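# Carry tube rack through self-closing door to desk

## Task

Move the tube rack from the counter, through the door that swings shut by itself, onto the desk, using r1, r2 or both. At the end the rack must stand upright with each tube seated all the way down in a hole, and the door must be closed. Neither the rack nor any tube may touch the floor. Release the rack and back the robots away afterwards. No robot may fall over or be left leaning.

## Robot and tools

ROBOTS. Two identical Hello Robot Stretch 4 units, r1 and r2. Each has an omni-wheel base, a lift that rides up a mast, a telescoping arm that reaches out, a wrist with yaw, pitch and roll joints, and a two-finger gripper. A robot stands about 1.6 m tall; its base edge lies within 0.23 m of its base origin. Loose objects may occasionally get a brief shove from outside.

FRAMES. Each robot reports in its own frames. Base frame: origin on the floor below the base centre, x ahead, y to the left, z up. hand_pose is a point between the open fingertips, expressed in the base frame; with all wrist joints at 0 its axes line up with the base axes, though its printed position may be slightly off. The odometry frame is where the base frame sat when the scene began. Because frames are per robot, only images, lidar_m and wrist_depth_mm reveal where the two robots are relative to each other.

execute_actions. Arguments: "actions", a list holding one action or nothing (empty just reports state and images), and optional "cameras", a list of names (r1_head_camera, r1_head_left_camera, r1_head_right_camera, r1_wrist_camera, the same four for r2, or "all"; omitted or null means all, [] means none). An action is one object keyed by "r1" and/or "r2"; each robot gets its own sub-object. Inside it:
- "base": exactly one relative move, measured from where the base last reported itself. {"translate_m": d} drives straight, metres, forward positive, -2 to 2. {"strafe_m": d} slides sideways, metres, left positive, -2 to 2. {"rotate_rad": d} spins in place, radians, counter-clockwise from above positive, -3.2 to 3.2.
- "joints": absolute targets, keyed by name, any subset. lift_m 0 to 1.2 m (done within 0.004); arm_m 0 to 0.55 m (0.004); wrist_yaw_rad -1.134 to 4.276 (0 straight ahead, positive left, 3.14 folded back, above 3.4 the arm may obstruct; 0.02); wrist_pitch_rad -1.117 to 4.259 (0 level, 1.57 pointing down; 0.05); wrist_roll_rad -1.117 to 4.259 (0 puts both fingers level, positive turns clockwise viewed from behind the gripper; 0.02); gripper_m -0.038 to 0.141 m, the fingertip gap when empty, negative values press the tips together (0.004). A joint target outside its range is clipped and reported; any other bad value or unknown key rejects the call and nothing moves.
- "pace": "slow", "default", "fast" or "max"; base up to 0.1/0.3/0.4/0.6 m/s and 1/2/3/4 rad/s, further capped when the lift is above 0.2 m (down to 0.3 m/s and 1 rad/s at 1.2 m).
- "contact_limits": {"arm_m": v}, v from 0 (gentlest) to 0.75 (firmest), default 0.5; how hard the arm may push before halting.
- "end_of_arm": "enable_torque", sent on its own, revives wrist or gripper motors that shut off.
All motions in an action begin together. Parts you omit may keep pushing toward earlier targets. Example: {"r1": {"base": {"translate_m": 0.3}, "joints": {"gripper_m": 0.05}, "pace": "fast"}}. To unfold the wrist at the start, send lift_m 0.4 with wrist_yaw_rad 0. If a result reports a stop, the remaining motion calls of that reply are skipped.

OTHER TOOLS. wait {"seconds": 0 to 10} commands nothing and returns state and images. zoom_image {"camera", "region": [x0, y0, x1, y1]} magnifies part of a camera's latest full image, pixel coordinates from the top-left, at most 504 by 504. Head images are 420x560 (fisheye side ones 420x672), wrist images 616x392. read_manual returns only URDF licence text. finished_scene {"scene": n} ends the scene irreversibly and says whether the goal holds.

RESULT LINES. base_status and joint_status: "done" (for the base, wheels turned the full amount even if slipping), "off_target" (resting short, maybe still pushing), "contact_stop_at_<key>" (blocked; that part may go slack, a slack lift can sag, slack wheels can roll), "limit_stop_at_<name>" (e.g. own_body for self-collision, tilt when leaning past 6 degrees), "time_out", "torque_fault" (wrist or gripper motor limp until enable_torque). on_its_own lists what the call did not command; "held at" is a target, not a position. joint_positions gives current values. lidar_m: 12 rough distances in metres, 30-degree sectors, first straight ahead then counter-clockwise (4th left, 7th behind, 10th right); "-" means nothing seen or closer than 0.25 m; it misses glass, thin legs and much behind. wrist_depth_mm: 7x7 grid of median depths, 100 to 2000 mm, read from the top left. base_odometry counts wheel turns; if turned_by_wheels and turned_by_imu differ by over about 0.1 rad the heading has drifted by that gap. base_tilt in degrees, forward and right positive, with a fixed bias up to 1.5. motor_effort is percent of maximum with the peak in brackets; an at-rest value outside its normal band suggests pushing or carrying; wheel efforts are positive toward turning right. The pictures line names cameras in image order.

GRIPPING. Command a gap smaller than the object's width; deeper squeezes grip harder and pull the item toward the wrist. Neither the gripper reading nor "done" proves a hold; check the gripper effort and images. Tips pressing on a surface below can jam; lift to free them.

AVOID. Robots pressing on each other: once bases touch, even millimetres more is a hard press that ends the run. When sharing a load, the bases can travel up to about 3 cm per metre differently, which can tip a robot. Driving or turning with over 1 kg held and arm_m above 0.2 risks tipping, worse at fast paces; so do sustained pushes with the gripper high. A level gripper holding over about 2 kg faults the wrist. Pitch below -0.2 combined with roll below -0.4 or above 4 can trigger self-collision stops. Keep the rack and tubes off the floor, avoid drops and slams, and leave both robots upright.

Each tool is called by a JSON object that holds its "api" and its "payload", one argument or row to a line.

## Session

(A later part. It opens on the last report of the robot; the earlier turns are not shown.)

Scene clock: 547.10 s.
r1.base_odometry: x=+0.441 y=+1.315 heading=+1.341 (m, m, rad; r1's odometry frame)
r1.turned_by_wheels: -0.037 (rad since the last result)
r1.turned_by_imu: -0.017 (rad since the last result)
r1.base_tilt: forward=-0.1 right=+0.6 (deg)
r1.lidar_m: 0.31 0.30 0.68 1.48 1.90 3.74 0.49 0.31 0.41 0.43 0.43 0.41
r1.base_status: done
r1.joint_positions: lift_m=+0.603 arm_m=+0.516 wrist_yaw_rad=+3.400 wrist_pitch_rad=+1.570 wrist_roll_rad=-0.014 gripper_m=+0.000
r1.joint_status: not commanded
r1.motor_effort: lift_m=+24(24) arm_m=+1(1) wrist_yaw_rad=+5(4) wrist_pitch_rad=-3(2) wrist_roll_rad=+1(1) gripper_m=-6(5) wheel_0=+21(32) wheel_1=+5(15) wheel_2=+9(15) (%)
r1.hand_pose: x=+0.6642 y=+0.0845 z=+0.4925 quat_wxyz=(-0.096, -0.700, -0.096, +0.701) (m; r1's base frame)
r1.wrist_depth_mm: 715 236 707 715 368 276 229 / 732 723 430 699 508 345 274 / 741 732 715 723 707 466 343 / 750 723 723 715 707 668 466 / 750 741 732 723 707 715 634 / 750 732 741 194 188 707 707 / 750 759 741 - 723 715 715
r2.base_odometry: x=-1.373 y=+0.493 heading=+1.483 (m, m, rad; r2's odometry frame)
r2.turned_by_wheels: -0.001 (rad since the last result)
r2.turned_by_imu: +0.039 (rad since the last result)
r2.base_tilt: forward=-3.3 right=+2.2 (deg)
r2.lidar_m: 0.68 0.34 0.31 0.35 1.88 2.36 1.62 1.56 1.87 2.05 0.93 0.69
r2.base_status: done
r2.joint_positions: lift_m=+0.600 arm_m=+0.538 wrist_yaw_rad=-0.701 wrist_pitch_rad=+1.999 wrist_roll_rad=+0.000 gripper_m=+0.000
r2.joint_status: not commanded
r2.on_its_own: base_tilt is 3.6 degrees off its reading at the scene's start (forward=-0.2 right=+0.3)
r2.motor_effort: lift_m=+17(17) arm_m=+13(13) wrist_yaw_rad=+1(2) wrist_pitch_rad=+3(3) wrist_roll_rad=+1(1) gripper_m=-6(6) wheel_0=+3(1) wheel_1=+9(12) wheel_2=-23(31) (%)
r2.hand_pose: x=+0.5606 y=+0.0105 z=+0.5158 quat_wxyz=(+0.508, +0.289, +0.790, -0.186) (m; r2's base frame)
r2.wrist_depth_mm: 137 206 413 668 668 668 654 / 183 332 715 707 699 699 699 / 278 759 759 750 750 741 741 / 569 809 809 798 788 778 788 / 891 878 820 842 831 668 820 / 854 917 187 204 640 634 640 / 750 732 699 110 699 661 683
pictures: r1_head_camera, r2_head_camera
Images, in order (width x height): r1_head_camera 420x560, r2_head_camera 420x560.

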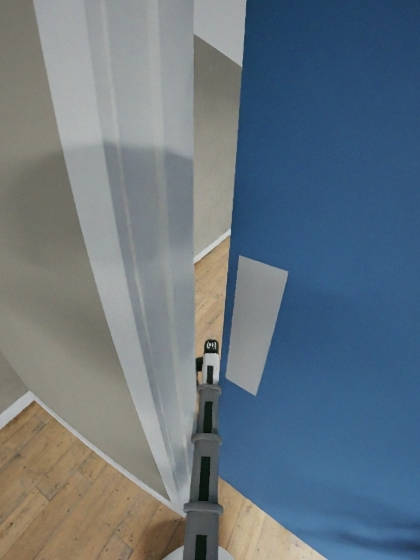

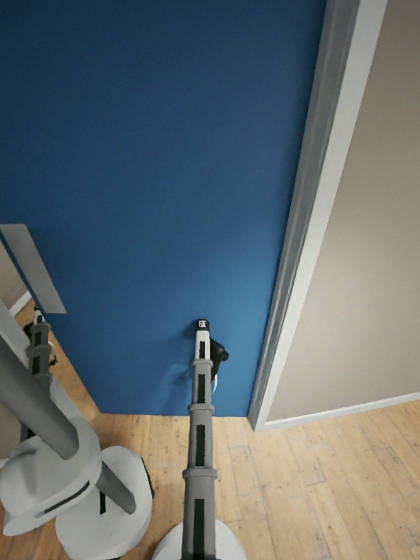

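{"api": "execute_actions", "payload": {
  "actions": [
    {"r2":{"base":{"translate_m":-0.07},"pace":"slow"}}
  ],
  "cameras": []
}}

{"api": "execute_actions", "payload": {
  "actions": [
    {"r2":{"joints":{"lift_m":0.25}}}
  ],
  "cameras": []
}}

{"api": "execute_actions", "payload": {
  "actions": [
    {"r2":{"base":{"translate_m":0.1},"pace":"slow"},"r1":{"base":{"rotate_rad":-0.04},"pace":"slow"}}
  ],
  "cameras": ["r2_head_camera","r1_head_camera"]
}}

Scene clock: 551.17 s.
r1.base_odometry: x=+0.440 y=+1.315 heading=+1.342 (m, m, rad; r1's odometry frame)
r1.turned_by_wheels: +0.001 (rad since the last result)
r1.turned_by_imu: +0.001 (rad since the last result)
r1.base_tilt: forward=-0.2 right=+0.5 (deg)
r1.lidar_m: 0.31 0.28 0.68 1.46 1.90 3.74 0.42 0.37 0.41 0.42 0.43 0.40
r1.base_status: not commanded
r1.joint_positions: lift_m=+0.603 arm_m=+0.516 wrist_yaw_rad=+3.400 wrist_pitch_rad=+1.570 wrist_roll_rad=-0.014 gripper_m=+0.000
r1.joint_status: not commanded
r1.motor_effort: lift_m=+24(24) arm_m=+1(1) wrist_yaw_rad=+4(3) wrist_pitch_rad=-1(3) wrist_roll_rad=+3(0) gripper_m=-7(7) wheel_0=+30(30) wheel_1=+6(6) wheel_2=+13(13) (%)
r1.hand_pose: x=+0.6642 y=+0.0845 z=+0.4925 quat_wxyz=(-0.096, -0.700, -0.096, +0.701) (m; r1's base frame)
r1.wrist_depth_mm: 723 715 307 699 366 272 226 / 732 732 508 707 500 342 273 / 732 732 715 715 707 462 336 / 741 732 723 715 707 647 459 / 750 750 732 723 715 707 621 / 750 750 732 195 187 715 715 / 759 750 750 - 715 715 723
r2.base_odometry: x=-1.379 y=+0.423 heading=+1.483 (m, m, rad; r2's odometry frame)
r2.turned_by_wheels: +0.000 (rad since the last result)
r2.turned_by_imu: +0.007 (rad since the last result)
r2.base_tilt: forward=-0.3 right=+0.3 (deg)
r2.lidar_m: 0.74 0.33 0.31 0.44 1.87 2.38 3.41 3.44 2.29 2.09 1.01 0.73
r2.base_status: done
r2.joint_positions: lift_m=+0.600 arm_m=+0.539 wrist_yaw_rad=-0.701 wrist_pitch_rad=+1.999 wrist_roll_rad=+0.000 gripper_m=+0.000
r2.joint_status: not commanded
r2.motor_effort: lift_m=+17(17) arm_m=+4(13) wrist_yaw_rad=-1(4) wrist_pitch_rad=+3(3) wrist_roll_rad=+1(1) gripper_m=-7(7) wheel_0=-2(7) wheel_1=-3(8) wheel_2=+3(20) (%)
r2.hand_pose: x=+0.5622 y=+0.0104 z=+0.5158 quat_wxyz=(+0.508, +0.289, +0.790, -0.185) (m; r2's base frame)
r2.wrist_depth_mm: 234 379 640 640 634 647 647 / 329 661 676 676 683 683 683 / 549 715 723 723 723 715 723 / 768 778 768 768 788 778 788 / 809 798 732 809 809 676 820 / 798 634 187 204 647 627 640 / 946 640 654 110 707 661 661
pictures: none
No camera images: the call's "cameras" was empty. Leave "cameras" out to get every camera's image.

Scene clock: 553.60 s.
r1.base_odometry: x=+0.440 y=+1.315 heading=+1.342 (m, m, rad; r1's odometry frame)
r1.turned_by_wheels: +0.000 (rad since the last result)
r1.turned_by_imu: -0.001 (rad since the last result)
r1.base_tilt: forward=-0.1 right=+0.6 (deg)
r1.lidar_m: 0.30 0.29 0.71 1.48 1.90 3.74 0.42 0.37 0.39 0.43 0.44 0.41
r1.base_status: not commanded
r1.joint_positions: lift_m=+0.603 arm_m=+0.516 wrist_yaw_rad=+3.400 wrist_pitch_rad=+1.570 wrist_roll_rad=-0.014 gripper_m=+0.000
r1.joint_status: not commanded
r1.motor_effort: lift_m=+24(24) arm_m=+1(1) wrist_yaw_rad=+5(4) wrist_pitch_rad=-3(4) wrist_roll_rad=+0(2) gripper_m=-8(6) wheel_0=+30(30) wheel_1=+6(6) wheel_2=+13(13) (%)
r1.hand_pose: x=+0.6642 y=+0.0845 z=+0.4925 quat_wxyz=(-0.096, -0.700, -0.096, +0.701) (m; r1's base frame)
r1.wrist_depth_mm: 723 715 307 707 366 272 226 / 732 723 508 707 504 340 272 / 741 732 732 707 691 462 338 / 741 732 723 715 715 647 459 / 750 741 723 715 715 707 609 / 768 750 732 194 186 715 707 / 750 759 741 - 723 707 715
r2.base_odometry: x=-1.379 y=+0.423 heading=+1.483 (m, m, rad; r2's odometry frame)
r2.turned_by_wheels: +0.000 (rad since the last result)
r2.turned_by_imu: +0.001 (rad since the last result)
r2.base_tilt: forward=-0.2 right=+0.4 (deg)
r2.lidar_m: 0.74 0.33 0.32 0.47 1.87 2.39 3.41 3.42 2.29 2.10 1.03 0.72
r2.base_status: not commanded
r2.joint_positions: lift_m=+0.250 arm_m=+0.539 wrist_yaw_rad=-0.701 wrist_pitch_rad=+1.999 wrist_roll_rad=+0.000 gripper_m=+0.000
r2.joint_status: all done
r2.motor_effort: lift_m=+13(16) arm_m=+4(4) wrist_yaw_rad=-1(0) wrist_pitch_rad=+3(3) wrist_roll_rad=+1(1) gripper_m=-5(8) wheel_0=-2(2) wheel_1=-4(4) wheel_2=+3(3) (%)
r2.hand_pose: x=+0.5622 y=+0.0104 z=+0.1662 quat_wxyz=(+0.508, +0.289, +0.790, -0.185) (m; r2's base frame)
r2.wrist_depth_mm: 235 315 317 317 319 320 322 / 329 334 336 338 340 340 343 / 355 355 357 357 362 362 362 / 382 379 382 384 387 389 392 / 407 410 410 404 413 415 421 / 439 436 186 204 430 452 452 / 477 466 469 110 484 484 473
pictures: none
No camera images: the call's "cameras" was empty. Leave "cameras" out to get every camera's image.

Scene clock: 555.23 s.
r1.base_odometry: x=+0.437 y=+1.312 heading=+1.326 (m, m, rad; r1's odometry frame)
r1.turned_by_wheels: -0.016 (rad since the last result)
r1.turned_by_imu: +0.003 (rad since the last result)
r1.base_tilt: forward=-0.1 right=+0.6 (deg)
r1.lidar_m: 0.31 0.29 0.68 1.47 1.91 3.75 0.42 0.36 0.39 0.42 0.43 0.42
r1.base_status: rotate_rad contact_stop (by the wheels' count: -0.016 of -0.040)
r1.joint_positions: lift_m=+0.603 arm_m=+0.516 wrist_yaw_rad=+3.400 wrist_pitch_rad=+1.570 wrist_roll_rad=-0.014 gripper_m=+0.000
r1.joint_status: not commanded
r1.on_its_own: the wheels are slack since a contact_stop
r1.motor_effort: lift_m=+24(24) arm_m=+1(1) wrist_yaw_rad=+4(2) wrist_pitch_rad=-2(1) wrist_roll_rad=+0(0) gripper_m=-8(4) wheel_0=+0(36) wheel_1=+0(16) wheel_2=+0(17) (%)
r1.hand_pose: x=+0.6642 y=+0.0845 z=+0.4925 quat_wxyz=(-0.096, -0.700, -0.096, +0.701) (m; r1's base frame)
r1.wrist_depth_mm: 723 715 300 699 373 279 233 / 732 723 707 707 517 347 278 / 732 715 723 707 707 473 347 / 741 732 732 723 715 676 469 / 750 741 732 707 715 715 634 / 768 741 723 194 187 707 715 / 759 759 741 - 732 707 707
r2.base_odometry: x=-1.381 y=+0.445 heading=+1.421 (m, m, rad; r2's odometry frame)
r2.turned_by_wheels: -0.062 (rad since the last result)
r2.turned_by_imu: -0.035 (rad since the last result)
r2.base_tilt: forward=-0.3 right=+0.3 (deg)
r2.lidar_m: 0.72 0.34 0.30 0.40 1.87 2.27 3.41 3.44 2.34 2.10 1.03 0.73
r2.base_status: translate_m contact_stop (by the wheels' count: +0.021 of +0.100)
r2.joint_positions: lift_m=+0.250 arm_m=+0.539 wrist_yaw_rad=-0.700 wrist_pitch_rad=+1.999 wrist_roll_rad=+0.000 gripper_m=+0.000
r2.joint_status: not commanded
r2.on_its_own: the wheels are slack since a contact_stop
r2.motor_effort: lift_m=+17(17) arm_m=+4(22) wrist_yaw_rad=+2(3) wrist_pitch_rad=+3(4) wrist_roll_rad=+0(0) gripper_m=-4(6) wheel_0=+0(9) wheel_1=+0(17) wheel_2=+0(37) (%)
r2.hand_pose: x=+0.5622 y=+0.0103 z=+0.1659 quat_wxyz=(+0.508, +0.288, +0.790, -0.185) (m; r2's base frame)
r2.wrist_depth_mm: 188 304 315 317 317 319 322 / 255 336 336 336 338 338 340 / 349 357 357 359 359 364 362 / 379 377 382 384 384 387 387 / 404 407 410 404 413 415 418 / 436 442 188 204 433 449 455 / 480 466 473 110 480 480 473
pictures: r1_head_camera, r2_head_camera
Images, in order (width x height): r1_head_camera 420x560, r2_head_camera 420x560.

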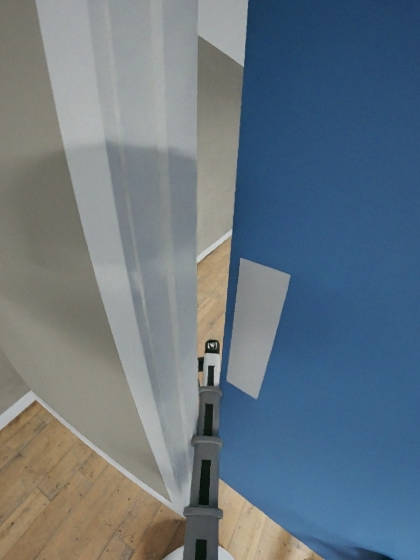

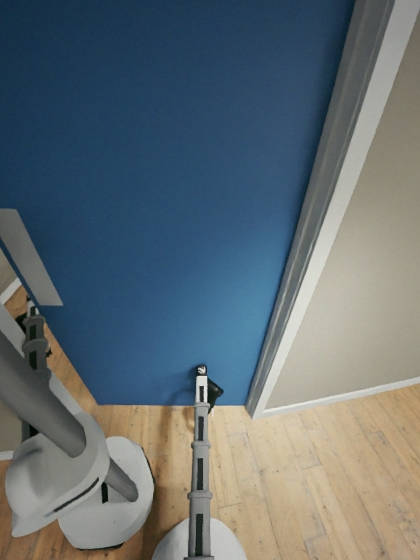

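{"api": "execute_actions", "payload": {
  "actions": [
    {"r2":{"base":{"translate_m":-0.15},"pace":"slow"},"r1":{"joints":{"wrist_yaw_rad":1.5}}}
  ],
  "cameras": []
}}

{"api": "execute_actions", "payload": {
  "actions": [
    {"r1":{"joints":{"arm_m":0.33},"pace":"slow","contact_limits":{"arm_m":0.6}}}
  ],
  "cameras": ["r1_head_camera","r2_head_camera","r2_head_left_camera"]
}}

Scene clock: 567.60 s.
r1.base_odometry: x=+0.437 y=+1.312 heading=+1.326 (m, m, rad; r1's odometry frame)
r1.turned_by_wheels: +0.000 (rad since the last result)
r1.turned_by_imu: -0.002 (rad since the last result)
r1.base_tilt: forward=-0.2 right=+0.6 (deg)
r1.lidar_m: 0.30 0.28 0.66 1.47 1.90 3.75 0.42 0.39 0.41 0.43 0.42 0.41
r1.base_status: not commanded
r1.joint_positions: lift_m=+0.603 arm_m=+0.516 wrist_yaw_rad=+1.501 wrist_pitch_rad=+1.570 wrist_roll_rad=-0.014 gripper_m=+0.000
r1.joint_status: all done
r1.on_its_own: the wheels are slack since a contact_stop
r1.motor_effort: lift_m=+24(24) arm_m=+1(1) wrist_yaw_rad=+3(3) wrist_pitch_rad=+1(1) wrist_roll_rad=+1(0) gripper_m=-6(6) wheel_0=+0(0) wheel_1=+0(0) wheel_2=+0(0) (%)
r1.hand_pose: x=+0.7739 y=-0.0059 z=+0.4925 quat_wxyz=(+0.514, -0.485, +0.514, +0.486) (m; r1's base frame)
r1.wrist_depth_mm: 389 521 715 691 683 683 676 / 415 574 715 707 699 691 683 / 445 621 723 715 699 707 691 / 466 691 732 715 723 691 699 / 750 741 732 715 715 715 707 / 327 469 683 194 187 707 699 / 329 492 741 - 723 715 707
r2.base_odometry: x=-1.403 y=+0.297 heading=+1.421 (m, m, rad; r2's odometry frame)
r2.turned_by_wheels: +0.000 (rad since the last result)
r2.turned_by_imu: +0.003 (rad since the last result)
r2.base_tilt: forward=-0.2 right=+0.4 (deg)
r2.lidar_m: 0.87 0.40 0.41 1.82 1.83 2.27 3.26 3.29 2.35 2.13 1.28 0.87
r2.base_status: done
r2.joint_positions: lift_m=+0.250 arm_m=+0.539 wrist_yaw_rad=-0.700 wrist_pitch_rad=+1.999 wrist_roll_rad=+0.000 gripper_m=+0.000
r2.joint_status: not commanded
r2.motor_effort: lift_m=+17(17) arm_m=+4(4) wrist_yaw_rad=-1(2) wrist_pitch_rad=+2(2) wrist_roll_rad=+1(1) gripper_m=-6(9) wheel_0=-3(2) wheel_1=-3(7) wheel_2=+2(7) (%)
r2.hand_pose: x=+0.5622 y=+0.0103 z=+0.1659 quat_wxyz=(+0.508, +0.288, +0.790, -0.185) (m; r2's base frame)
r2.wrist_depth_mm: 312 314 317 317 319 319 320 / 336 334 338 336 338 340 342 / 351 355 357 359 359 362 366 / 377 379 382 384 384 389 389 / 407 407 410 404 415 418 418 / 439 436 187 204 436 449 455 / 377 382 466 110 480 480 477
pictures: none
No camera images: the call's "cameras" was empty. Leave "cameras" out to get every camera's image.

Scene clock: 570.73 s.
r1.base_odometry: x=+0.460 y=+1.345 heading=+1.364 (m, m, rad; r1's odometry frame)
r1.turned_by_wheels: +0.038 (rad since the last result)
r1.turned_by_imu: +0.036 (rad since the last result)
r1.base_tilt: forward=-0.2 right=+0.6 (deg)
r1.lidar_m: 0.29 0.25 0.64 1.48 1.96 3.78 0.45 0.42 0.43 0.44 0.38 0.36
r1.base_status: not commanded
r1.joint_positions: lift_m=+0.603 arm_m=+0.332 wrist_yaw_rad=+1.500 wrist_pitch_rad=+1.570 wrist_roll_rad=-0.014 gripper_m=+0.000
r1.joint_status: all done
r1.on_its_own: the wheels are slack since a contact_stop
r1.motor_effort: lift_m=+24(24) arm_m=-9(19) wrist_yaw_rad=+2(0) wrist_pitch_rad=-2(1) wrist_roll_rad=+1(1) gripper_m=-6(8) wheel_0=+0(0) wheel_1=+0(0) wheel_2=-1(0) (%)
r1.contact_limits: arm_m 0.6
r1.hand_pose: x=+0.5897 y=-0.0060 z=+0.4925 quat_wxyz=(+0.514, -0.485, +0.514, +0.486) (m; r1's base frame)
r1.wrist_depth_mm: 220 293 459 699 691 691 676 / 237 325 525 723 707 683 691 / 254 351 621 715 691 683 683 / 260 379 723 707 715 699 691 / 530 732 732 683 715 699 699 / 544 741 255 194 188 715 691 / 759 185 609 - 723 707 707
r2.base_odometry: x=-1.403 y=+0.297 heading=+1.421 (m, m, rad; r2's odometry frame)
r2.turned_by_wheels: +0.000 (rad since the last result)
r2.turned_by_imu: +0.001 (rad since the last result)
r2.base_tilt: forward=-0.3 right=+0.3 (deg)
r2.lidar_m: 0.86 0.44 0.45 1.81 1.85 2.27 3.27 3.30 2.38 2.12 1.28 0.86
r2.base_status: not commanded
r2.joint_positions: lift_m=+0.250 arm_m=+0.539 wrist_yaw_rad=-0.700 wrist_pitch_rad=+1.999 wrist_roll_rad=+0.000 gripper_m=+0.000
r2.joint_status: not commanded
r2.motor_effort: lift_m=+17(17) arm_m=+4(4) wrist_yaw_rad=-2(1) wrist_pitch_rad=+3(2) wrist_roll_rad=+1(1) gripper_m=-7(5) wheel_0=-3(3) wheel_1=-3(4) wheel_2=+2(2) (%)
r2.hand_pose: x=+0.5622 y=+0.0103 z=+0.1659 quat_wxyz=(+0.508, +0.288, +0.790, -0.185) (m; r2's base frame)
r2.wrist_depth_mm: 314 317 314 317 319 322 320 / 332 334 336 334 338 340 340 / 355 355 353 357 359 359 364 / 379 382 382 384 384 387 389 / 404 407 410 404 415 418 421 / 427 439 187 204 430 452 455 / 359 373 466 110 480 484 477
pictures: r1_head_camera, r2_head_camera, r2_head_left_camera
Images, in order (width x height): r1_head_camera 420x560, r2_head_camera 420x560, r2_head_left_camera 420x672.

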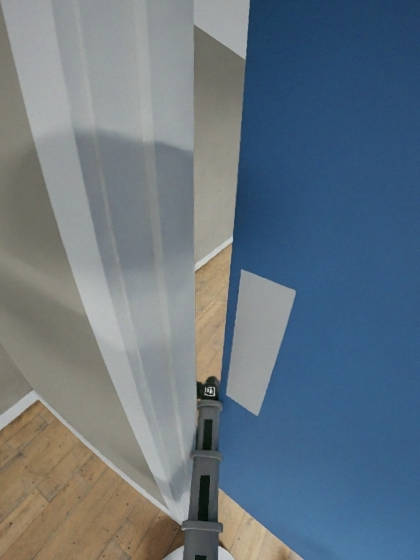

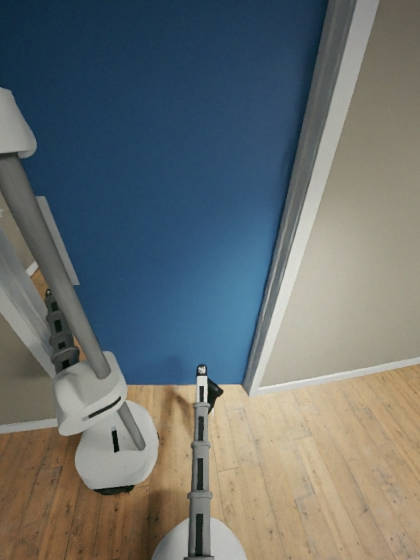

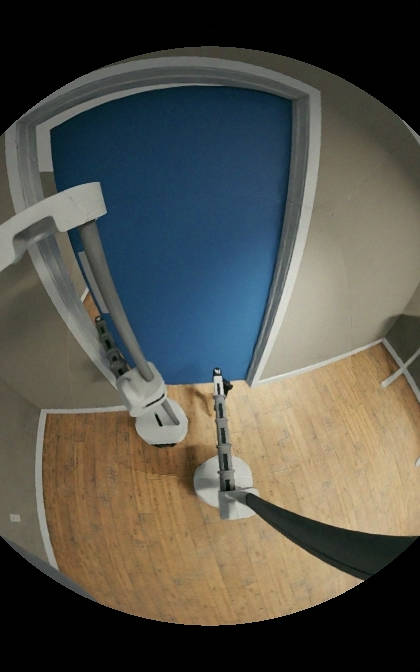

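{"api": "execute_actions", "payload": {
  "actions": [
    {"r1":{"joints":{"arm_m":0.2},"pace":"slow","contact_limits":{"arm_m":0.6}}}
  ],
  "cameras": ["r1_head_camera","r1_wrist_camera"]
}}

Scene clock: 574.63 s.
r1.base_odometry: x=+0.522 y=+1.447 heading=+1.508 (m, m, rad; r1's odometry frame)
r1.turned_by_wheels: +0.144 (rad since the last result)
r1.turned_by_imu: +0.141 (rad since the last result)
r1.base_tilt: forward=-0.1 right=+0.7 (deg)
r1.lidar_m: 0.25 0.25 0.48 1.54 2.26 0.60 0.54 0.43 0.45 0.30 0.25 0.25
r1.base_status: not commanded
r1.joint_positions: lift_m=+0.603 arm_m=+0.202 wrist_yaw_rad=+1.500 wrist_pitch_rad=+1.570 wrist_roll_rad=-0.014 gripper_m=+0.000
r1.joint_status: all done
r1.on_its_own: the wheels are slack since a contact_stop
r1.motor_effort: lift_m=+24(24) arm_m=-11(14) wrist_yaw_rad=+3(3) wrist_pitch_rad=-3(1) wrist_roll_rad=+0(1) gripper_m=-5(7) wheel_0=+0(0) wheel_1=+0(0) wheel_2=+0(0) (%)
r1.contact_limits: arm_m 0.6
r1.hand_pose: x=+0.4601 y=-0.0060 z=+0.4925 quat_wxyz=(+0.514, -0.485, +0.514, +0.486) (m; r1's base frame)
r1.wrist_depth_mm: 176 230 343 615 691 676 676 / 194 258 407 699 699 699 676 / 211 290 508 707 699 699 683 / 220 317 715 715 707 691 699 / 530 525 715 691 715 699 699 / 535 530 257 193 187 715 707 / 544 187 732 - 723 715 707
r2.base_odometry: x=-1.403 y=+0.297 heading=+1.421 (m, m, rad; r2's odometry frame)
r2.turned_by_wheels: +0.000 (rad since the last result)
r2.turned_by_imu: +0.001 (rad since the last result)
r2.base_tilt: forward=-0.2 right=+0.3 (deg)
r2.lidar_m: 0.86 0.55 0.55 1.82 1.83 2.27 3.26 3.29 2.37 2.13 1.28 0.86
r2.base_status: not commanded
r2.joint_positions: lift_m=+0.250 arm_m=+0.539 wrist_yaw_rad=-0.700 wrist_pitch_rad=+1.999 wrist_roll_rad=+0.000 gripper_m=+0.000
r2.joint_status: not commanded
r2.motor_effort: lift_m=+17(17) arm_m=+4(4) wrist_yaw_rad=-2(2) wrist_pitch_rad=+2(2) wrist_roll_rad=+1(1) gripper_m=-7(7) wheel_0=-3(3) wheel_1=-3(3) wheel_2=+2(2) (%)
r2.hand_pose: x=+0.5622 y=+0.0103 z=+0.1659 quat_wxyz=(+0.508, +0.288, +0.790, -0.185) (m; r2's base frame)
r2.wrist_depth_mm: 312 314 320 317 319 319 320 / 332 336 336 336 336 340 340 / 351 355 359 357 359 359 362 / 377 379 384 382 389 384 389 / 407 410 410 404 415 415 421 / 407 439 187 204 433 449 449 / 355 407 473 110 480 484 477
pictures: r1_head_camera, r1_wrist_camera
Images, in order (width x height): r1_head_camera 420x560, r1_wrist_camera 616x392.

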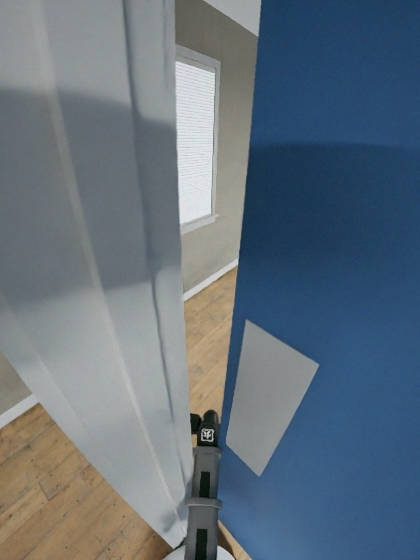

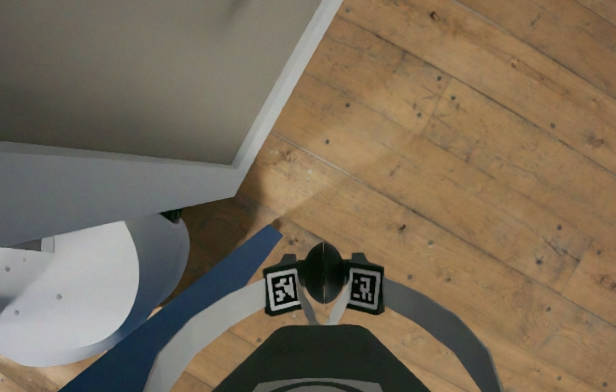

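{"api": "execute_actions", "payload": {
  "actions": [
    {"r1":{"joints":{"arm_m":0.08},"pace":"slow","contact_limits":{"arm_m":0.6}}}
  ],
  "cameras": ["r1_head_camera","r2_head_left_camera"]
}}

Scene clock: 577.30 s.
r1.base_odometry: x=+0.536 y=+1.456 heading=+1.554 (m, m, rad; r1's odometry frame)
r1.turned_by_wheels: +0.046 (rad since the last result)
r1.turned_by_imu: +0.055 (rad since the last result)
r1.base_tilt: forward=-0.2 right=+0.7 (deg)
r1.lidar_m: 0.25 0.25 0.58 1.56 2.42 0.58 0.48 0.45 0.44 0.27 0.25 0.25
r1.base_status: not commanded
r1.joint_positions: lift_m=+0.603 arm_m=+0.168 wrist_yaw_rad=+1.500 wrist_pitch_rad=+1.570 wrist_roll_rad=-0.014 gripper_m=+0.000
r1.joint_status: arm_m contact_stop (moved -0.034 of -0.122)
r1.on_its_own: the wheels are slack since a contact_stop; arm_m is slack since a contact_stop (your +0.080 is given up)
r1.motor_effort: lift_m=+23(24) arm_m=+0(28) wrist_yaw_rad=+2(2) wrist_pitch_rad=-1(1) wrist_roll_rad=+1(2) gripper_m=-7(7) wheel_0=+0(0) wheel_1=+0(0) wheel_2=+0(0) (%)
r1.contact_limits: arm_m 0.6
r1.hand_pose: x=+0.4258 y=-0.0060 z=+0.4926 quat_wxyz=(+0.514, -0.485, +0.514, +0.486) (m; r1's base frame)
r1.wrist_depth_mm: 142 183 270 484 683 683 691 / 158 208 324 627 691 699 683 / 169 236 407 715 707 699 691 / 180 262 574 715 715 707 691 / 525 525 723 549 723 715 699 / 530 530 228 194 187 707 699 / 544 539 213 - 723 707 715
r2.base_odometry: x=-1.403 y=+0.297 heading=+1.421 (m, m, rad; r2's odometry frame)
r2.turned_by_wheels: +0.000 (rad since the last result)
r2.turned_by_imu: +0.001 (rad since the last result)
r2.base_tilt: forward=-0.3 right=+0.2 (deg)
r2.lidar_m: 0.87 0.55 0.60 1.81 1.83 2.27 3.26 3.30 2.37 2.13 1.29 0.87
r2.base_status: not commanded
r2.joint_positions: lift_m=+0.250 arm_m=+0.539 wrist_yaw_rad=-0.700 wrist_pitch_rad=+1.999 wrist_roll_rad=+0.000 gripper_m=+0.000
r2.joint_status: not commanded
r2.motor_effort: lift_m=+17(17) arm_m=+4(4) wrist_yaw_rad=-1(1) wrist_pitch_rad=+2(3) wrist_roll_rad=+1(1) gripper_m=-6(6) wheel_0=-3(3) wheel_1=-3(3) wheel_2=+2(2) (%)
r2.hand_pose: x=+0.5622 y=+0.0103 z=+0.1659 quat_wxyz=(+0.508, +0.288, +0.790, -0.185) (m; r2's base frame)
r2.wrist_depth_mm: 312 317 315 319 319 319 322 / 332 334 334 336 338 342 340 / 353 357 355 359 359 362 362 / 375 379 379 382 384 389 387 / 410 410 407 404 415 415 415 / 382 439 187 204 433 452 452 / 353 404 469 110 480 480 477
pictures: r1_head_camera, r2_head_left_camera
Images, in order (width x height): r1_head_camera 420x560, r2_head_left_camera 420x672.

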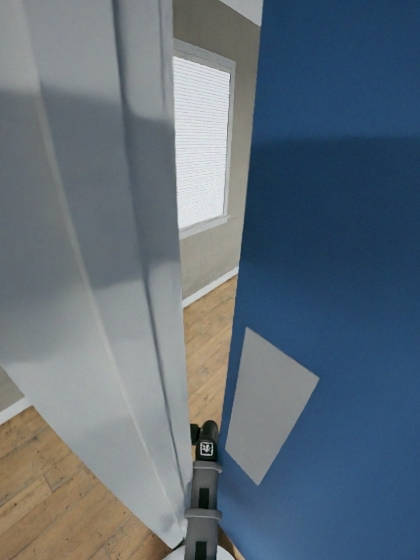

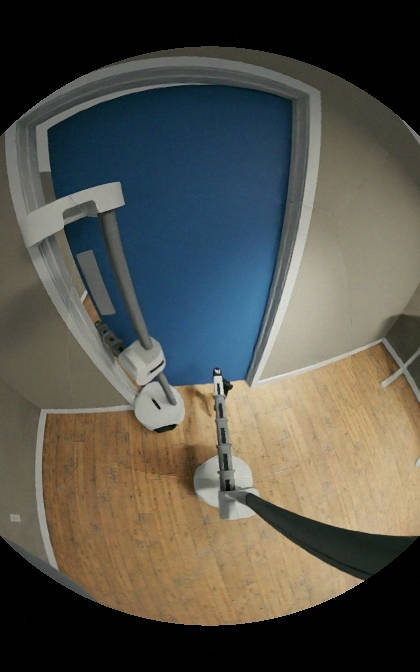

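{"api": "execute_actions", "payload": {
  "actions": [
    {"r2":{"base":{"strafe_m":0.12},"pace":"slow"}}
  ],
  "cameras": []
}}

{"api": "execute_actions", "payload": {
  "actions": [
    {"r2":{"base":{"translate_m":0.09},"pace":"slow"}}
  ],
  "cameras": ["r2_head_camera"]
}}

Scene clock: 581.23 s.
r1.base_odometry: x=+0.536 y=+1.456 heading=+1.554 (m, m, rad; r1's odometry frame)
r1.turned_by_wheels: +0.000 (rad since the last result)
r1.turned_by_imu: -0.002 (rad since the last result)
r1.base_tilt: forward=-0.1 right=+0.7 (deg)
r1.lidar_m: 0.25 0.25 0.58 1.58 2.45 0.50 0.39 0.33 0.33 0.27 0.25 0.25
r1.base_status: not commanded
r1.joint_positions: lift_m=+0.603 arm_m=+0.168 wrist_yaw_rad=+1.500 wrist_pitch_rad=+1.570 wrist_roll_rad=-0.014 gripper_m=+0.000
r1.joint_status: not commanded
r1.on_its_own: the wheels are slack since a contact_stop; arm_m is slack since a contact_stop (your +0.080 is given up)
r1.motor_effort: lift_m=+23(23) arm_m=+0(0) wrist_yaw_rad=+4(2) wrist_pitch_rad=-1(0) wrist_roll_rad=-2(1) gripper_m=-7(5) wheel_0=+0(0) wheel_1=+0(0) wheel_2=+0(0) (%)
r1.hand_pose: x=+0.4258 y=-0.0060 z=+0.4926 quat_wxyz=(+0.514, -0.485, +0.514, +0.486) (m; r1's base frame)
r1.wrist_depth_mm: 142 183 268 480 691 683 683 / 157 208 325 615 691 683 683 / 168 236 407 707 707 699 699 / 181 263 574 723 715 699 676 / 521 521 732 539 707 699 691 / 535 530 230 193 187 715 699 / 544 539 213 - 723 707 707
r2.base_odometry: x=-1.522 y=+0.315 heading=+1.421 (m, m, rad; r2's odometry frame)
r2.turned_by_wheels: +0.000 (rad since the last result)
r2.turned_by_imu: +0.001 (rad since the last result)
r2.base_tilt: forward=-0.3 right=+0.2 (deg)
r2.lidar_m: 0.60 0.49 0.61 1.69 1.70 2.11 3.28 3.32 2.49 2.24 1.25 0.91
r2.base_status: done
r2.joint_positions: lift_m=+0.250 arm_m=+0.539 wrist_yaw_rad=-0.700 wrist_pitch_rad=+1.999 wrist_roll_rad=+0.000 gripper_m=+0.000
r2.joint_status: not commanded
r2.motor_effort: lift_m=+17(17) arm_m=+4(4) wrist_yaw_rad=+1(2) wrist_pitch_rad=+2(2) wrist_roll_rad=+1(1) gripper_m=-8(5) wheel_0=-2(7) wheel_1=+5(8) wheel_2=+0(3) (%)
r2.hand_pose: x=+0.5622 y=+0.0103 z=+0.1659 quat_wxyz=(+0.508, +0.288, +0.790, -0.185) (m; r2's base frame)
r2.wrist_depth_mm: 312 315 317 317 319 320 320 / 330 332 336 338 340 340 342 / 353 355 359 359 359 362 362 / 349 379 384 384 387 384 389 / 277 355 410 407 415 418 418 / 250 310 187 204 433 449 452 / 232 257 466 110 480 484 477
pictures: none
No camera images: the call's "cameras" was empty. Leave "cameras" out to get every camera's image.

Scene clock: 583.40 s.
r1.base_odometry: x=+0.536 y=+1.456 heading=+1.554 (m, m, rad; r1's odometry frame)
r1.turned_by_wheels: +0.000 (rad since the last result)
r1.turned_by_imu: -0.001 (rad since the last result)
r1.base_tilt: forward=-0.2 right=+0.6 (deg)
r1.lidar_m: 0.25 0.26 0.58 1.58 2.45 0.43 0.38 0.32 0.32 0.27 0.25 0.25
r1.base_status: not commanded
r1.joint_positions: lift_m=+0.603 arm_m=+0.168 wrist_yaw_rad=+1.500 wrist_pitch_rad=+1.570 wrist_roll_rad=-0.014 gripper_m=+0.000
r1.joint_status: not commanded
r1.on_its_own: the wheels are slack since a contact_stop; arm_m is slack since a contact_stop (your +0.080 is given up)
r1.motor_effort: lift_m=+23(23) arm_m=+0(0) wrist_yaw_rad=+1(2) wrist_pitch_rad=-1(1) wrist_roll_rad=+0(1) gripper_m=-7(5) wheel_0=+0(0) wheel_1=+0(0) wheel_2=+0(0) (%)
r1.hand_pose: x=+0.4258 y=-0.0060 z=+0.4926 quat_wxyz=(+0.514, -0.485, +0.514, +0.486) (m; r1's base frame)
r1.wrist_depth_mm: 141 183 270 488 691 683 683 / 158 208 324 621 707 691 676 / 168 236 410 707 699 699 691 / 181 263 574 715 715 691 691 / 539 521 732 539 715 699 699 / 530 530 229 193 187 707 707 / 544 535 213 - 732 707 707
r2.base_odometry: x=-1.508 y=+0.404 heading=+1.421 (m, m, rad; r2's odometry frame)
r2.turned_by_wheels: +0.000 (rad since the last result)
r2.turned_by_imu: +0.001 (rad since the last result)
r2.base_tilt: forward=-0.2 right=+0.4 (deg)
r2.lidar_m: 0.76 0.41 0.46 1.60 1.73 2.11 3.39 3.40 2.47 2.23 1.10 0.79
r2.base_status: done
r2.joint_positions: lift_m=+0.250 arm_m=+0.539 wrist_yaw_rad=-0.700 wrist_pitch_rad=+1.999 wrist_roll_rad=+0.000 gripper_m=+0.000
r2.joint_status: not commanded
r2.motor_effort: lift_m=+17(17) arm_m=+4(4) wrist_yaw_rad=-3(0) wrist_pitch_rad=+3(3) wrist_roll_rad=+1(1) gripper_m=-9(7) wheel_0=+3(7) wheel_1=+3(7) wheel_2=-2(5) (%)
r2.hand_pose: x=+0.5622 y=+0.0103 z=+0.1659 quat_wxyz=(+0.508, +0.288, +0.790, -0.185) (m; r2's base frame)
r2.wrist_depth_mm: 304 315 317 319 320 319 320 / 334 336 334 336 338 338 340 / 355 353 359 359 362 364 364 / 377 382 382 382 387 389 387 / 357 402 410 404 418 418 418 / 290 315 186 204 430 449 452 / 255 259 330 110 484 484 473
pictures: r2_head_camera
Images, in order (width x height): r2_head_camera 420x560.

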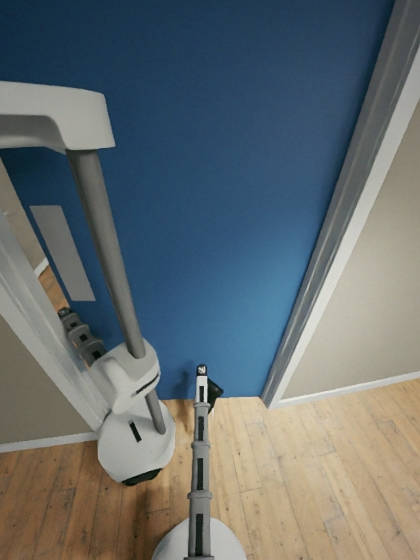

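{"api": "execute_actions", "payload": {
  "actions": [
    {"r2":{"joints":{"lift_m":0.42}}}
  ],
  "cameras": []
}}

{"api": "execute_actions", "payload": {
  "actions": [
    {"r2":{"base":{"translate_m":0.08},"pace":"slow"}}
  ],
  "cameras": ["r2_head_camera","r1_head_camera"]
}}

Scene clock: 586.47 s.
r1.base_odometry: x=+0.536 y=+1.456 heading=+1.554 (m, m, rad; r1's odometry frame)
r1.turned_by_wheels: +0.000 (rad since the last result)
r1.turned_by_imu: -0.001 (rad since the last result)
r1.base_tilt: forward=-0.1 right=+0.6 (deg)
r1.lidar_m: 0.25 0.25 0.59 1.56 2.43 0.43 0.37 0.31 0.33 0.27 0.25 0.25
r1.base_status: not commanded
r1.joint_positions: lift_m=+0.603 arm_m=+0.168 wrist_yaw_rad=+1.500 wrist_pitch_rad=+1.570 wrist_roll_rad=-0.014 gripper_m=+0.000
r1.joint_status: not commanded
r1.on_its_own: the wheels are slack since a contact_stop; arm_m is slack since a contact_stop (your +0.080 is given up)
r1.motor_effort: lift_m=+23(23) arm_m=+0(0) wrist_yaw_rad=+2(3) wrist_pitch_rad=-1(1) wrist_roll_rad=+1(0) gripper_m=-7(5) wheel_0=+0(0) wheel_1=+0(0) wheel_2=+0(0) (%)
r1.hand_pose: x=+0.4258 y=-0.0060 z=+0.4926 quat_wxyz=(+0.514, -0.485, +0.514, +0.486) (m; r1's base frame)
r1.wrist_depth_mm: 142 183 268 484 691 683 683 / 158 209 325 621 699 683 691 / 168 236 410 699 699 707 691 / 181 260 580 715 715 691 691 / 521 525 732 544 715 699 707 / 530 525 230 194 187 715 707 / 544 539 213 - 715 715 707
r2.base_odometry: x=-1.508 y=+0.404 heading=+1.421 (m, m, rad; r2's odometry frame)
r2.turned_by_wheels: +0.000 (rad since the last result)
r2.turned_by_imu: +0.001 (rad since the last result)
r2.base_tilt: forward=-0.2 right=+0.3 (deg)
r2.lidar_m: 0.76 0.42 0.45 1.59 1.73 2.14 3.36 3.41 2.47 2.23 1.10 0.82
r2.base_status: not commanded
r2.joint_positions: lift_m=+0.420 arm_m=+0.539 wrist_yaw_rad=-0.700 wrist_pitch_rad=+1.999 wrist_roll_rad=+0.000 gripper_m=+0.000
r2.joint_status: all done
r2.motor_effort: lift_m=+23(24) arm_m=+4(4) wrist_yaw_rad=-1(3) wrist_pitch_rad=+3(2) wrist_roll_rad=+1(1) gripper_m=-7(6) wheel_0=+3(3) wheel_1=+4(3) wheel_2=-2(2) (%)
r2.hand_pose: x=+0.5622 y=+0.0103 z=+0.3354 quat_wxyz=(+0.508, +0.288, +0.790, -0.185) (m; r2's base frame)
r2.wrist_depth_mm: 304 462 469 473 473 477 480 / 404 500 500 504 504 504 512 / 525 535 530 535 535 544 539 / 445 459 559 574 574 580 580 / 366 384 459 603 621 621 627 / 384 382 186 204 621 580 535 / 415 327 418 110 634 484 462
pictures: none
No camera images: the call's "cameras" was empty. Leave "cameras" out to get every camera's image.

Scene clock: 588.73 s.
r1.base_odometry: x=+0.536 y=+1.456 heading=+1.554 (m, m, rad; r1's odometry frame)
r1.turned_by_wheels: +0.000 (rad since the last result)
r1.turned_by_imu: -0.001 (rad since the last result)
r1.base_tilt: forward=-0.2 right=+0.6 (deg)
r1.lidar_m: 0.25 0.25 0.58 1.58 2.44 0.39 0.37 0.31 0.34 0.27 0.25 0.25
r1.base_status: not commanded
r1.joint_positions: lift_m=+0.603 arm_m=+0.168 wrist_yaw_rad=+1.500 wrist_pitch_rad=+1.570 wrist_roll_rad=-0.014 gripper_m=+0.000
r1.joint_status: not commanded
r1.on_its_own: the wheels are slack since a contact_stop; arm_m is slack since a contact_stop (your +0.080 is given up)
r1.motor_effort: lift_m=+23(23) arm_m=+0(0) wrist_yaw_rad=+3(2) wrist_pitch_rad=-2(1) wrist_roll_rad=-1(1) gripper_m=-7(8) wheel_0=+0(0) wheel_1=+0(0) wheel_2=+0(0) (%)
r1.hand_pose: x=+0.4258 y=-0.0060 z=+0.4926 quat_wxyz=(+0.514, -0.485, +0.514, +0.486) (m; r1's base frame)
r1.wrist_depth_mm: 142 184 270 484 699 683 676 / 158 209 325 627 699 683 683 / 169 236 413 707 707 691 691 / 180 262 585 723 715 691 691 / 525 521 723 549 715 707 707 / 530 530 229 194 187 707 707 / 544 539 214 - 723 707 699
r2.base_odometry: x=-1.501 y=+0.449 heading=+1.376 (m, m, rad; r2's odometry frame)
r2.turned_by_wheels: -0.045 (rad since the last result)
r2.turned_by_imu: -0.026 (rad since the last result)
r2.base_tilt: forward=-0.1 right=+0.4 (deg)
r2.lidar_m: 0.71 0.37 0.38 1.41 1.73 2.10 3.41 3.43 2.50 2.23 1.04 0.78
r2.base_status: translate_m contact_stop (by the wheels' count: +0.046 of +0.080)
r2.joint_positions: lift_m=+0.420 arm_m=+0.539 wrist_yaw_rad=-0.700 wrist_pitch_rad=+1.999 wrist_roll_rad=+0.000 gripper_m=+0.000
r2.joint_status: not commanded
r2.on_its_own: the wheels are slack since a contact_stop
r2.motor_effort: lift_m=+18(23) arm_m=+4(17) wrist_yaw_rad=+1(6) wrist_pitch_rad=+2(3) wrist_roll_rad=+0(1) gripper_m=-7(8) wheel_0=+0(8) wheel_1=+0(12) wheel_2=+0(33) (%)
r2.hand_pose: x=+0.5623 y=+0.0104 z=+0.3357 quat_wxyz=(+0.508, +0.289, +0.790, -0.185) (m; r2's base frame)
r2.wrist_depth_mm: 200 322 473 469 473 477 480 / 260 496 500 504 508 508 508 / 373 530 535 535 535 539 544 / 554 554 564 569 569 574 580 / 439 433 477 603 615 615 627 / 389 394 187 204 609 580 535 / 415 389 394 110 634 492 459
pictures: r1_head_camera, r2_head_camera
Images, in order (width x height): r1_head_camera 420x560, r2_head_camera 420x560.

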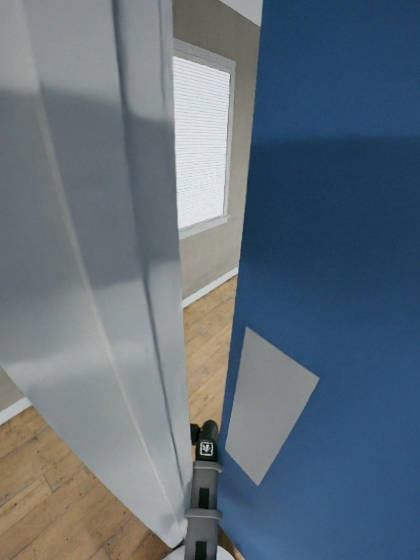

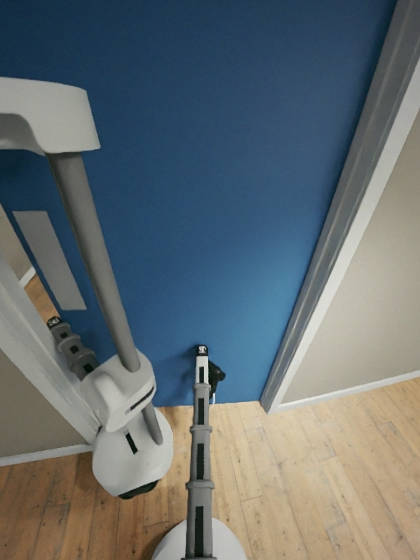

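{"api": "execute_actions", "payload": {
  "actions": [
    {"r2":{"base":{"translate_m":-0.05},"pace":"slow"}}
  ],
  "cameras": []
}}

{"api": "execute_actions", "payload": {
  "actions": [
    {"r2":{"base":{"strafe_m":-0.07},"pace":"slow"}}
  ],
  "cameras": []
}}

{"api": "execute_actions", "payload": {
  "actions": [
    {"r2":{"base":{"rotate_rad":0.17},"pace":"slow"}}
  ],
  "cameras": ["r2_head_camera"]
}}

Scene clock: 593.80 s.
r1.base_odometry: x=+0.536 y=+1.456 heading=+1.554 (m, m, rad; r1's odometry frame)
r1.turned_by_wheels: +0.000 (rad since the last result)
r1.turned_by_imu: -0.002 (rad since the last result)
r1.base_tilt: forward=-0.2 right=+0.6 (deg)
r1.lidar_m: 0.25 0.25 0.56 1.57 2.43 0.44 0.37 0.30 0.34 0.27 0.25 0.25
r1.base_status: not commanded
r1.joint_positions: lift_m=+0.603 arm_m=+0.168 wrist_yaw_rad=+1.500 wrist_pitch_rad=+1.570 wrist_roll_rad=-0.014 gripper_m=+0.000
r1.joint_status: not commanded
r1.on_its_own: the wheels are slack since a contact_stop; arm_m is slack since a contact_stop (your +0.080 is given up)
r1.motor_effort: lift_m=+23(23) arm_m=+0(0) wrist_yaw_rad=+4(4) wrist_pitch_rad=+0(1) wrist_roll_rad=+1(2) gripper_m=-5(7) wheel_0=+0(0) wheel_1=+0(0) wheel_2=+0(0) (%)
r1.hand_pose: x=+0.4258 y=-0.0060 z=+0.4926 quat_wxyz=(+0.514, -0.485, +0.514, +0.486) (m; r1's base frame)
r1.wrist_depth_mm: 142 183 270 488 691 691 676 / 157 208 325 621 691 683 699 / 168 236 410 707 707 707 691 / 181 259 574 723 707 699 691 / 530 525 732 549 707 699 683 / 535 530 229 194 187 715 699 / 544 539 215 - 715 723 699
r2.base_odometry: x=-1.511 y=+0.400 heading=+1.376 (m, m, rad; r2's odometry frame)
r2.turned_by_wheels: +0.000 (rad since the last result)
r2.turned_by_imu: +0.002 (rad since the last result)
r2.base_tilt: forward=-0.3 right=+0.3 (deg)
r2.lidar_m: 0.76 0.42 0.46 1.49 1.72 2.08 3.37 3.39 2.49 2.23 1.16 0.82
r2.base_status: done
r2.joint_positions: lift_m=+0.420 arm_m=+0.539 wrist_yaw_rad=-0.700 wrist_pitch_rad=+1.999 wrist_roll_rad=+0.000 gripper_m=+0.000
r2.joint_status: not commanded
r2.motor_effort: lift_m=+18(18) arm_m=+4(4) wrist_yaw_rad=-2(1) wrist_pitch_rad=+3(3) wrist_roll_rad=+0(1) gripper_m=-3(8) wheel_0=-3(5) wheel_1=-4(7) wheel_2=+2(4) (%)
r2.hand_pose: x=+0.5623 y=+0.0104 z=+0.3357 quat_wxyz=(+0.508, +0.289, +0.790, -0.185) (m; r2's base frame)
r2.wrist_depth_mm: 320 462 469 477 473 477 480 / 418 500 500 504 500 504 504 / 530 530 539 539 539 539 535 / 462 473 569 569 569 574 580 / 370 389 473 603 621 621 627 / 384 382 187 204 621 585 535 / 413 334 421 110 640 488 462
pictures: none
No camera images: the call's "cameras" was empty. Leave "cameras" out to get every camera's image.

Scene clock: 595.63 s.
r1.base_odometry: x=+0.536 y=+1.456 heading=+1.554 (m, m, rad; r1's odometry frame)
r1.turned_by_wheels: +0.000 (rad since the last result)
r1.turned_by_imu: -0.001 (rad since the last result)
r1.base_tilt: forward=-0.2 right=+0.6 (deg)
r1.lidar_m: 0.25 0.25 0.56 1.56 2.44 0.48 0.46 0.38 0.42 0.26 0.25 0.25
r1.base_status: not commanded
r1.joint_positions: lift_m=+0.603 arm_m=+0.168 wrist_yaw_rad=+1.500 wrist_pitch_rad=+1.570 wrist_roll_rad=-0.014 gripper_m=+0.000
r1.joint_status: not commanded
r1.on_its_own: the wheels are slack since a contact_stop; arm_m is slack since a contact_stop (your +0.080 is given up)
r1.motor_effort: lift_m=+23(23) arm_m=+0(0) wrist_yaw_rad=+4(4) wrist_pitch_rad=-2(2) wrist_roll_rad=-1(0) gripper_m=-6(7) wheel_0=+0(0) wheel_1=+0(0) wheel_2=+0(0) (%)
r1.hand_pose: x=+0.4258 y=-0.0060 z=+0.4926 quat_wxyz=(+0.514, -0.485, +0.514, +0.486) (m; r1's base frame)
r1.wrist_depth_mm: 141 183 270 480 699 691 668 / 157 209 325 621 699 691 683 / 169 237 410 715 707 699 699 / 181 262 574 715 707 707 699 / 525 521 732 544 715 699 691 / 530 530 229 194 187 707 715 / 535 535 214 - 723 707 707
r2.base_odometry: x=-1.442 y=+0.386 heading=+1.376 (m, m, rad; r2's odometry frame)
r2.turned_by_wheels: +0.000 (rad since the last result)
r2.turned_by_imu: +0.001 (rad since the last result)
r2.base_tilt: forward=-0.2 right=+0.4 (deg)
r2.lidar_m: 0.76 0.47 0.46 1.56 1.79 2.17 3.35 3.36 2.41 2.18 1.21 0.81
r2.base_status: done
r2.joint_positions: lift_m=+0.420 arm_m=+0.539 wrist_yaw_rad=-0.700 wrist_pitch_rad=+1.999 wrist_roll_rad=+0.000 gripper_m=+0.000
r2.joint_status: not commanded
r2.motor_effort: lift_m=+18(18) arm_m=+4(4) wrist_yaw_rad=+2(0) wrist_pitch_rad=+2(2) wrist_roll_rad=+1(0) gripper_m=-8(5) wheel_0=+2(5) wheel_1=-4(8) wheel_2=+0(1) (%)
r2.hand_pose: x=+0.5623 y=+0.0104 z=+0.3357 quat_wxyz=(+0.508, +0.289, +0.790, -0.185) (m; r2's base frame)
r2.wrist_depth_mm: 330 466 466 473 477 477 477 / 433 496 504 504 504 504 504 / 525 535 530 535 539 544 539 / 554 564 569 569 569 574 580 / 439 477 597 609 621 615 627 / 392 418 187 205 615 585 535 / 410 387 466 110 634 492 459
pictures: none
No camera images: the call's "cameras" was empty. Leave "cameras" out to get every camera's image.

Scene clock: 596.73 s.
r1.base_odometry: x=+0.536 y=+1.456 heading=+1.554 (m, m, rad; r1's odometry frame)
r1.turned_by_wheels: +0.000 (rad since the last result)
r1.turned_by_imu: +0.000 (rad since the last result)
r1.base_tilt: forward=-0.2 right=+0.6 (deg)
r1.lidar_m: 0.25 0.25 0.59 1.55 2.45 0.50 0.37 0.31 0.31 0.26 0.25 0.25
r1.base_status: not commanded
r1.joint_positions: lift_m=+0.603 arm_m=+0.168 wrist_yaw_rad=+1.500 wrist_pitch_rad=+1.570 wrist_roll_rad=-0.014 gripper_m=+0.000
r1.joint_status: not commanded
r1.on_its_own: the wheels are slack since a contact_stop; arm_m is slack since a contact_stop (your +0.080 is given up)
r1.motor_effort: lift_m=+23(23) arm_m=+0(0) wrist_yaw_rad=+3(4) wrist_pitch_rad=-1(2) wrist_roll_rad=+1(1) gripper_m=-5(6) wheel_0=+0(0) wheel_1=+0(0) wheel_2=-1(0) (%)
r1.hand_pose: x=+0.4258 y=-0.0060 z=+0.4926 quat_wxyz=(+0.514, -0.485, +0.514, +0.486) (m; r1's base frame)
r1.wrist_depth_mm: 142 182 268 488 683 676 683 / 157 209 325 615 699 699 683 / 169 236 407 715 707 691 691 / 181 263 574 723 707 699 691 / 525 525 723 539 715 707 707 / 530 530 229 194 187 715 707 / 539 535 214 - 715 732 715
r2.base_odometry: x=-1.442 y=+0.386 heading=+1.545 (m, m, rad; r2's odometry frame)
r2.turned_by_wheels: +0.169 (rad since the last result)
r2.turned_by_imu: +0.174 (rad since the last result)
r2.base_tilt: forward=-0.3 right=+0.4 (deg)
r2.lidar_m: 0.55 0.46 0.55 1.77 1.84 2.50 3.40 3.47 2.29 2.18 0.94 0.79
r2.base_status: done
r2.joint_positions: lift_m=+0.420 arm_m=+0.539 wrist_yaw_rad=-0.700 wrist_pitch_rad=+1.999 wrist_roll_rad=+0.000 gripper_m=+0.000
r2.joint_status: not commanded
r2.motor_effort: lift_m=+18(18) arm_m=+4(4) wrist_yaw_rad=-1(1) wrist_pitch_rad=+3(3) wrist_roll_rad=+0(1) gripper_m=-6(10) wheel_0=-1(8) wheel_1=-4(6) wheel_2=-3(6) (%)
r2.hand_pose: x=+0.5623 y=+0.0104 z=+0.3357 quat_wxyz=(+0.508, +0.288, +0.790, -0.185) (m; r2's base frame)
r2.wrist_depth_mm: 394 473 473 473 477 473 480 / 496 496 500 504 504 504 512 / 427 488 535 535 539 539 539 / 345 384 535 564 569 574 585 / 357 362 436 603 621 627 621 / 377 347 187 204 609 585 530 / 289 278 421 110 640 484 462
pictures: r2_head_camera
Images, in order (width x height): r2_head_camera 420x560.

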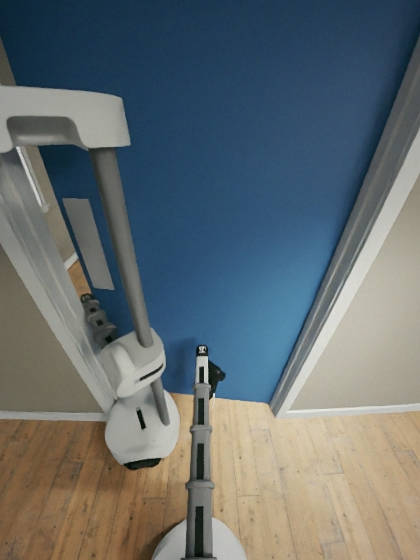

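{"api": "execute_actions", "payload": {
  "actions": [
    {"r2":{"base":{"translate_m":0.09},"pace":"slow"}}
  ],
  "cameras": ["r2_head_camera","r1_head_camera"]
}}

Scene clock: 600.07 s.
r1.base_odometry: x=+0.536 y=+1.456 heading=+1.554 (m, m, rad; r1's odometry frame)
r1.turned_by_wheels: +0.000 (rad since the last result)
r1.turned_by_imu: -0.001 (rad since the last result)
r1.base_tilt: forward=-0.1 right=+0.6 (deg)
r1.lidar_m: 0.25 0.25 0.59 1.57 2.43 0.42 0.35 0.27 0.25 0.27 0.25 0.25
r1.base_status: not commanded
r1.joint_positions: lift_m=+0.603 arm_m=+0.168 wrist_yaw_rad=+1.500 wrist_pitch_rad=+1.570 wrist_roll_rad=-0.014 gripper_m=+0.000
r1.joint_status: not commanded
r1.on_its_own: the wheels are slack since a contact_stop; arm_m is slack since a contact_stop (your +0.080 is given up)
r1.motor_effort: lift_m=+23(23) arm_m=+0(0) wrist_yaw_rad=+3(3) wrist_pitch_rad=-1(0) wrist_roll_rad=+0(0) gripper_m=-6(5) wheel_0=+0(0) wheel_1=+0(0) wheel_2=+0(0) (%)
r1.hand_pose: x=+0.4258 y=-0.0060 z=+0.4926 quat_wxyz=(+0.514, -0.485, +0.514, +0.486) (m; r1's base frame)
r1.wrist_depth_mm: 143 185 271 488 699 683 683 / 159 211 327 621 707 691 683 / 167 236 415 707 707 707 683 / 182 263 597 723 715 691 699 / 525 525 741 539 715 699 699 / 535 525 258 193 188 715 707 / 539 549 211 - 723 707 699
r2.base_odometry: x=-1.440 y=+0.475 heading=+1.545 (m, m, rad; r2's odometry frame)
r2.turned_by_wheels: +0.000 (rad since the last result)
r2.turned_by_imu: +0.044 (rad since the last result)
r2.base_tilt: forward=-0.4 right=+0.2 (deg)
r2.lidar_m: 0.46 0.38 0.44 1.75 1.84 2.61 3.46 3.61 2.26 2.05 0.77 0.71
r2.base_status: done
r2.joint_positions: lift_m=+0.420 arm_m=+0.538 wrist_yaw_rad=-0.701 wrist_pitch_rad=+1.999 wrist_roll_rad=+0.000 gripper_m=+0.000
r2.joint_status: not commanded
r2.motor_effort: lift_m=+18(18) arm_m=+14(14) wrist_yaw_rad=+1(6) wrist_pitch_rad=+2(3) wrist_roll_rad=+0(1) gripper_m=-5(5) wheel_0=+10(11) wheel_1=+11(15) wheel_2=-24(23) (%)
r2.hand_pose: x=+0.5604 y=+0.0104 z=+0.3357 quat_wxyz=(+0.508, +0.289, +0.790, -0.185) (m; r2's base frame)
r2.wrist_depth_mm: 172 287 473 473 473 480 473 / 279 492 504 504 504 500 508 / 521 517 525 535 539 539 544 / 377 402 442 569 580 580 585 / 355 362 379 597 621 627 621 / 384 387 187 204 609 580 530 / 415 357 324 110 627 484 459
pictures: r1_head_camera, r2_head_camera
Images, in order (width x height): r1_head_camera 420x560, r2_head_camera 420x560.

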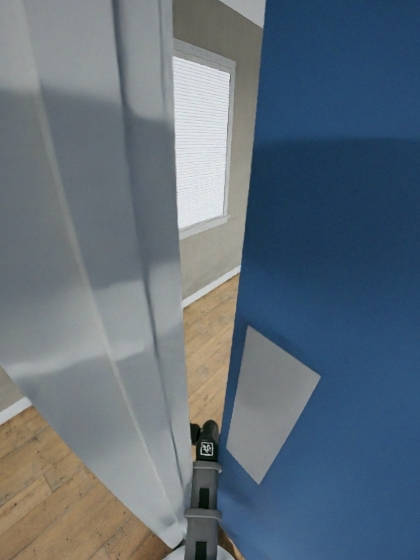

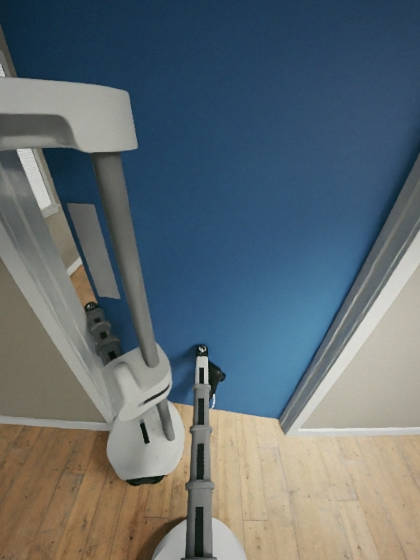

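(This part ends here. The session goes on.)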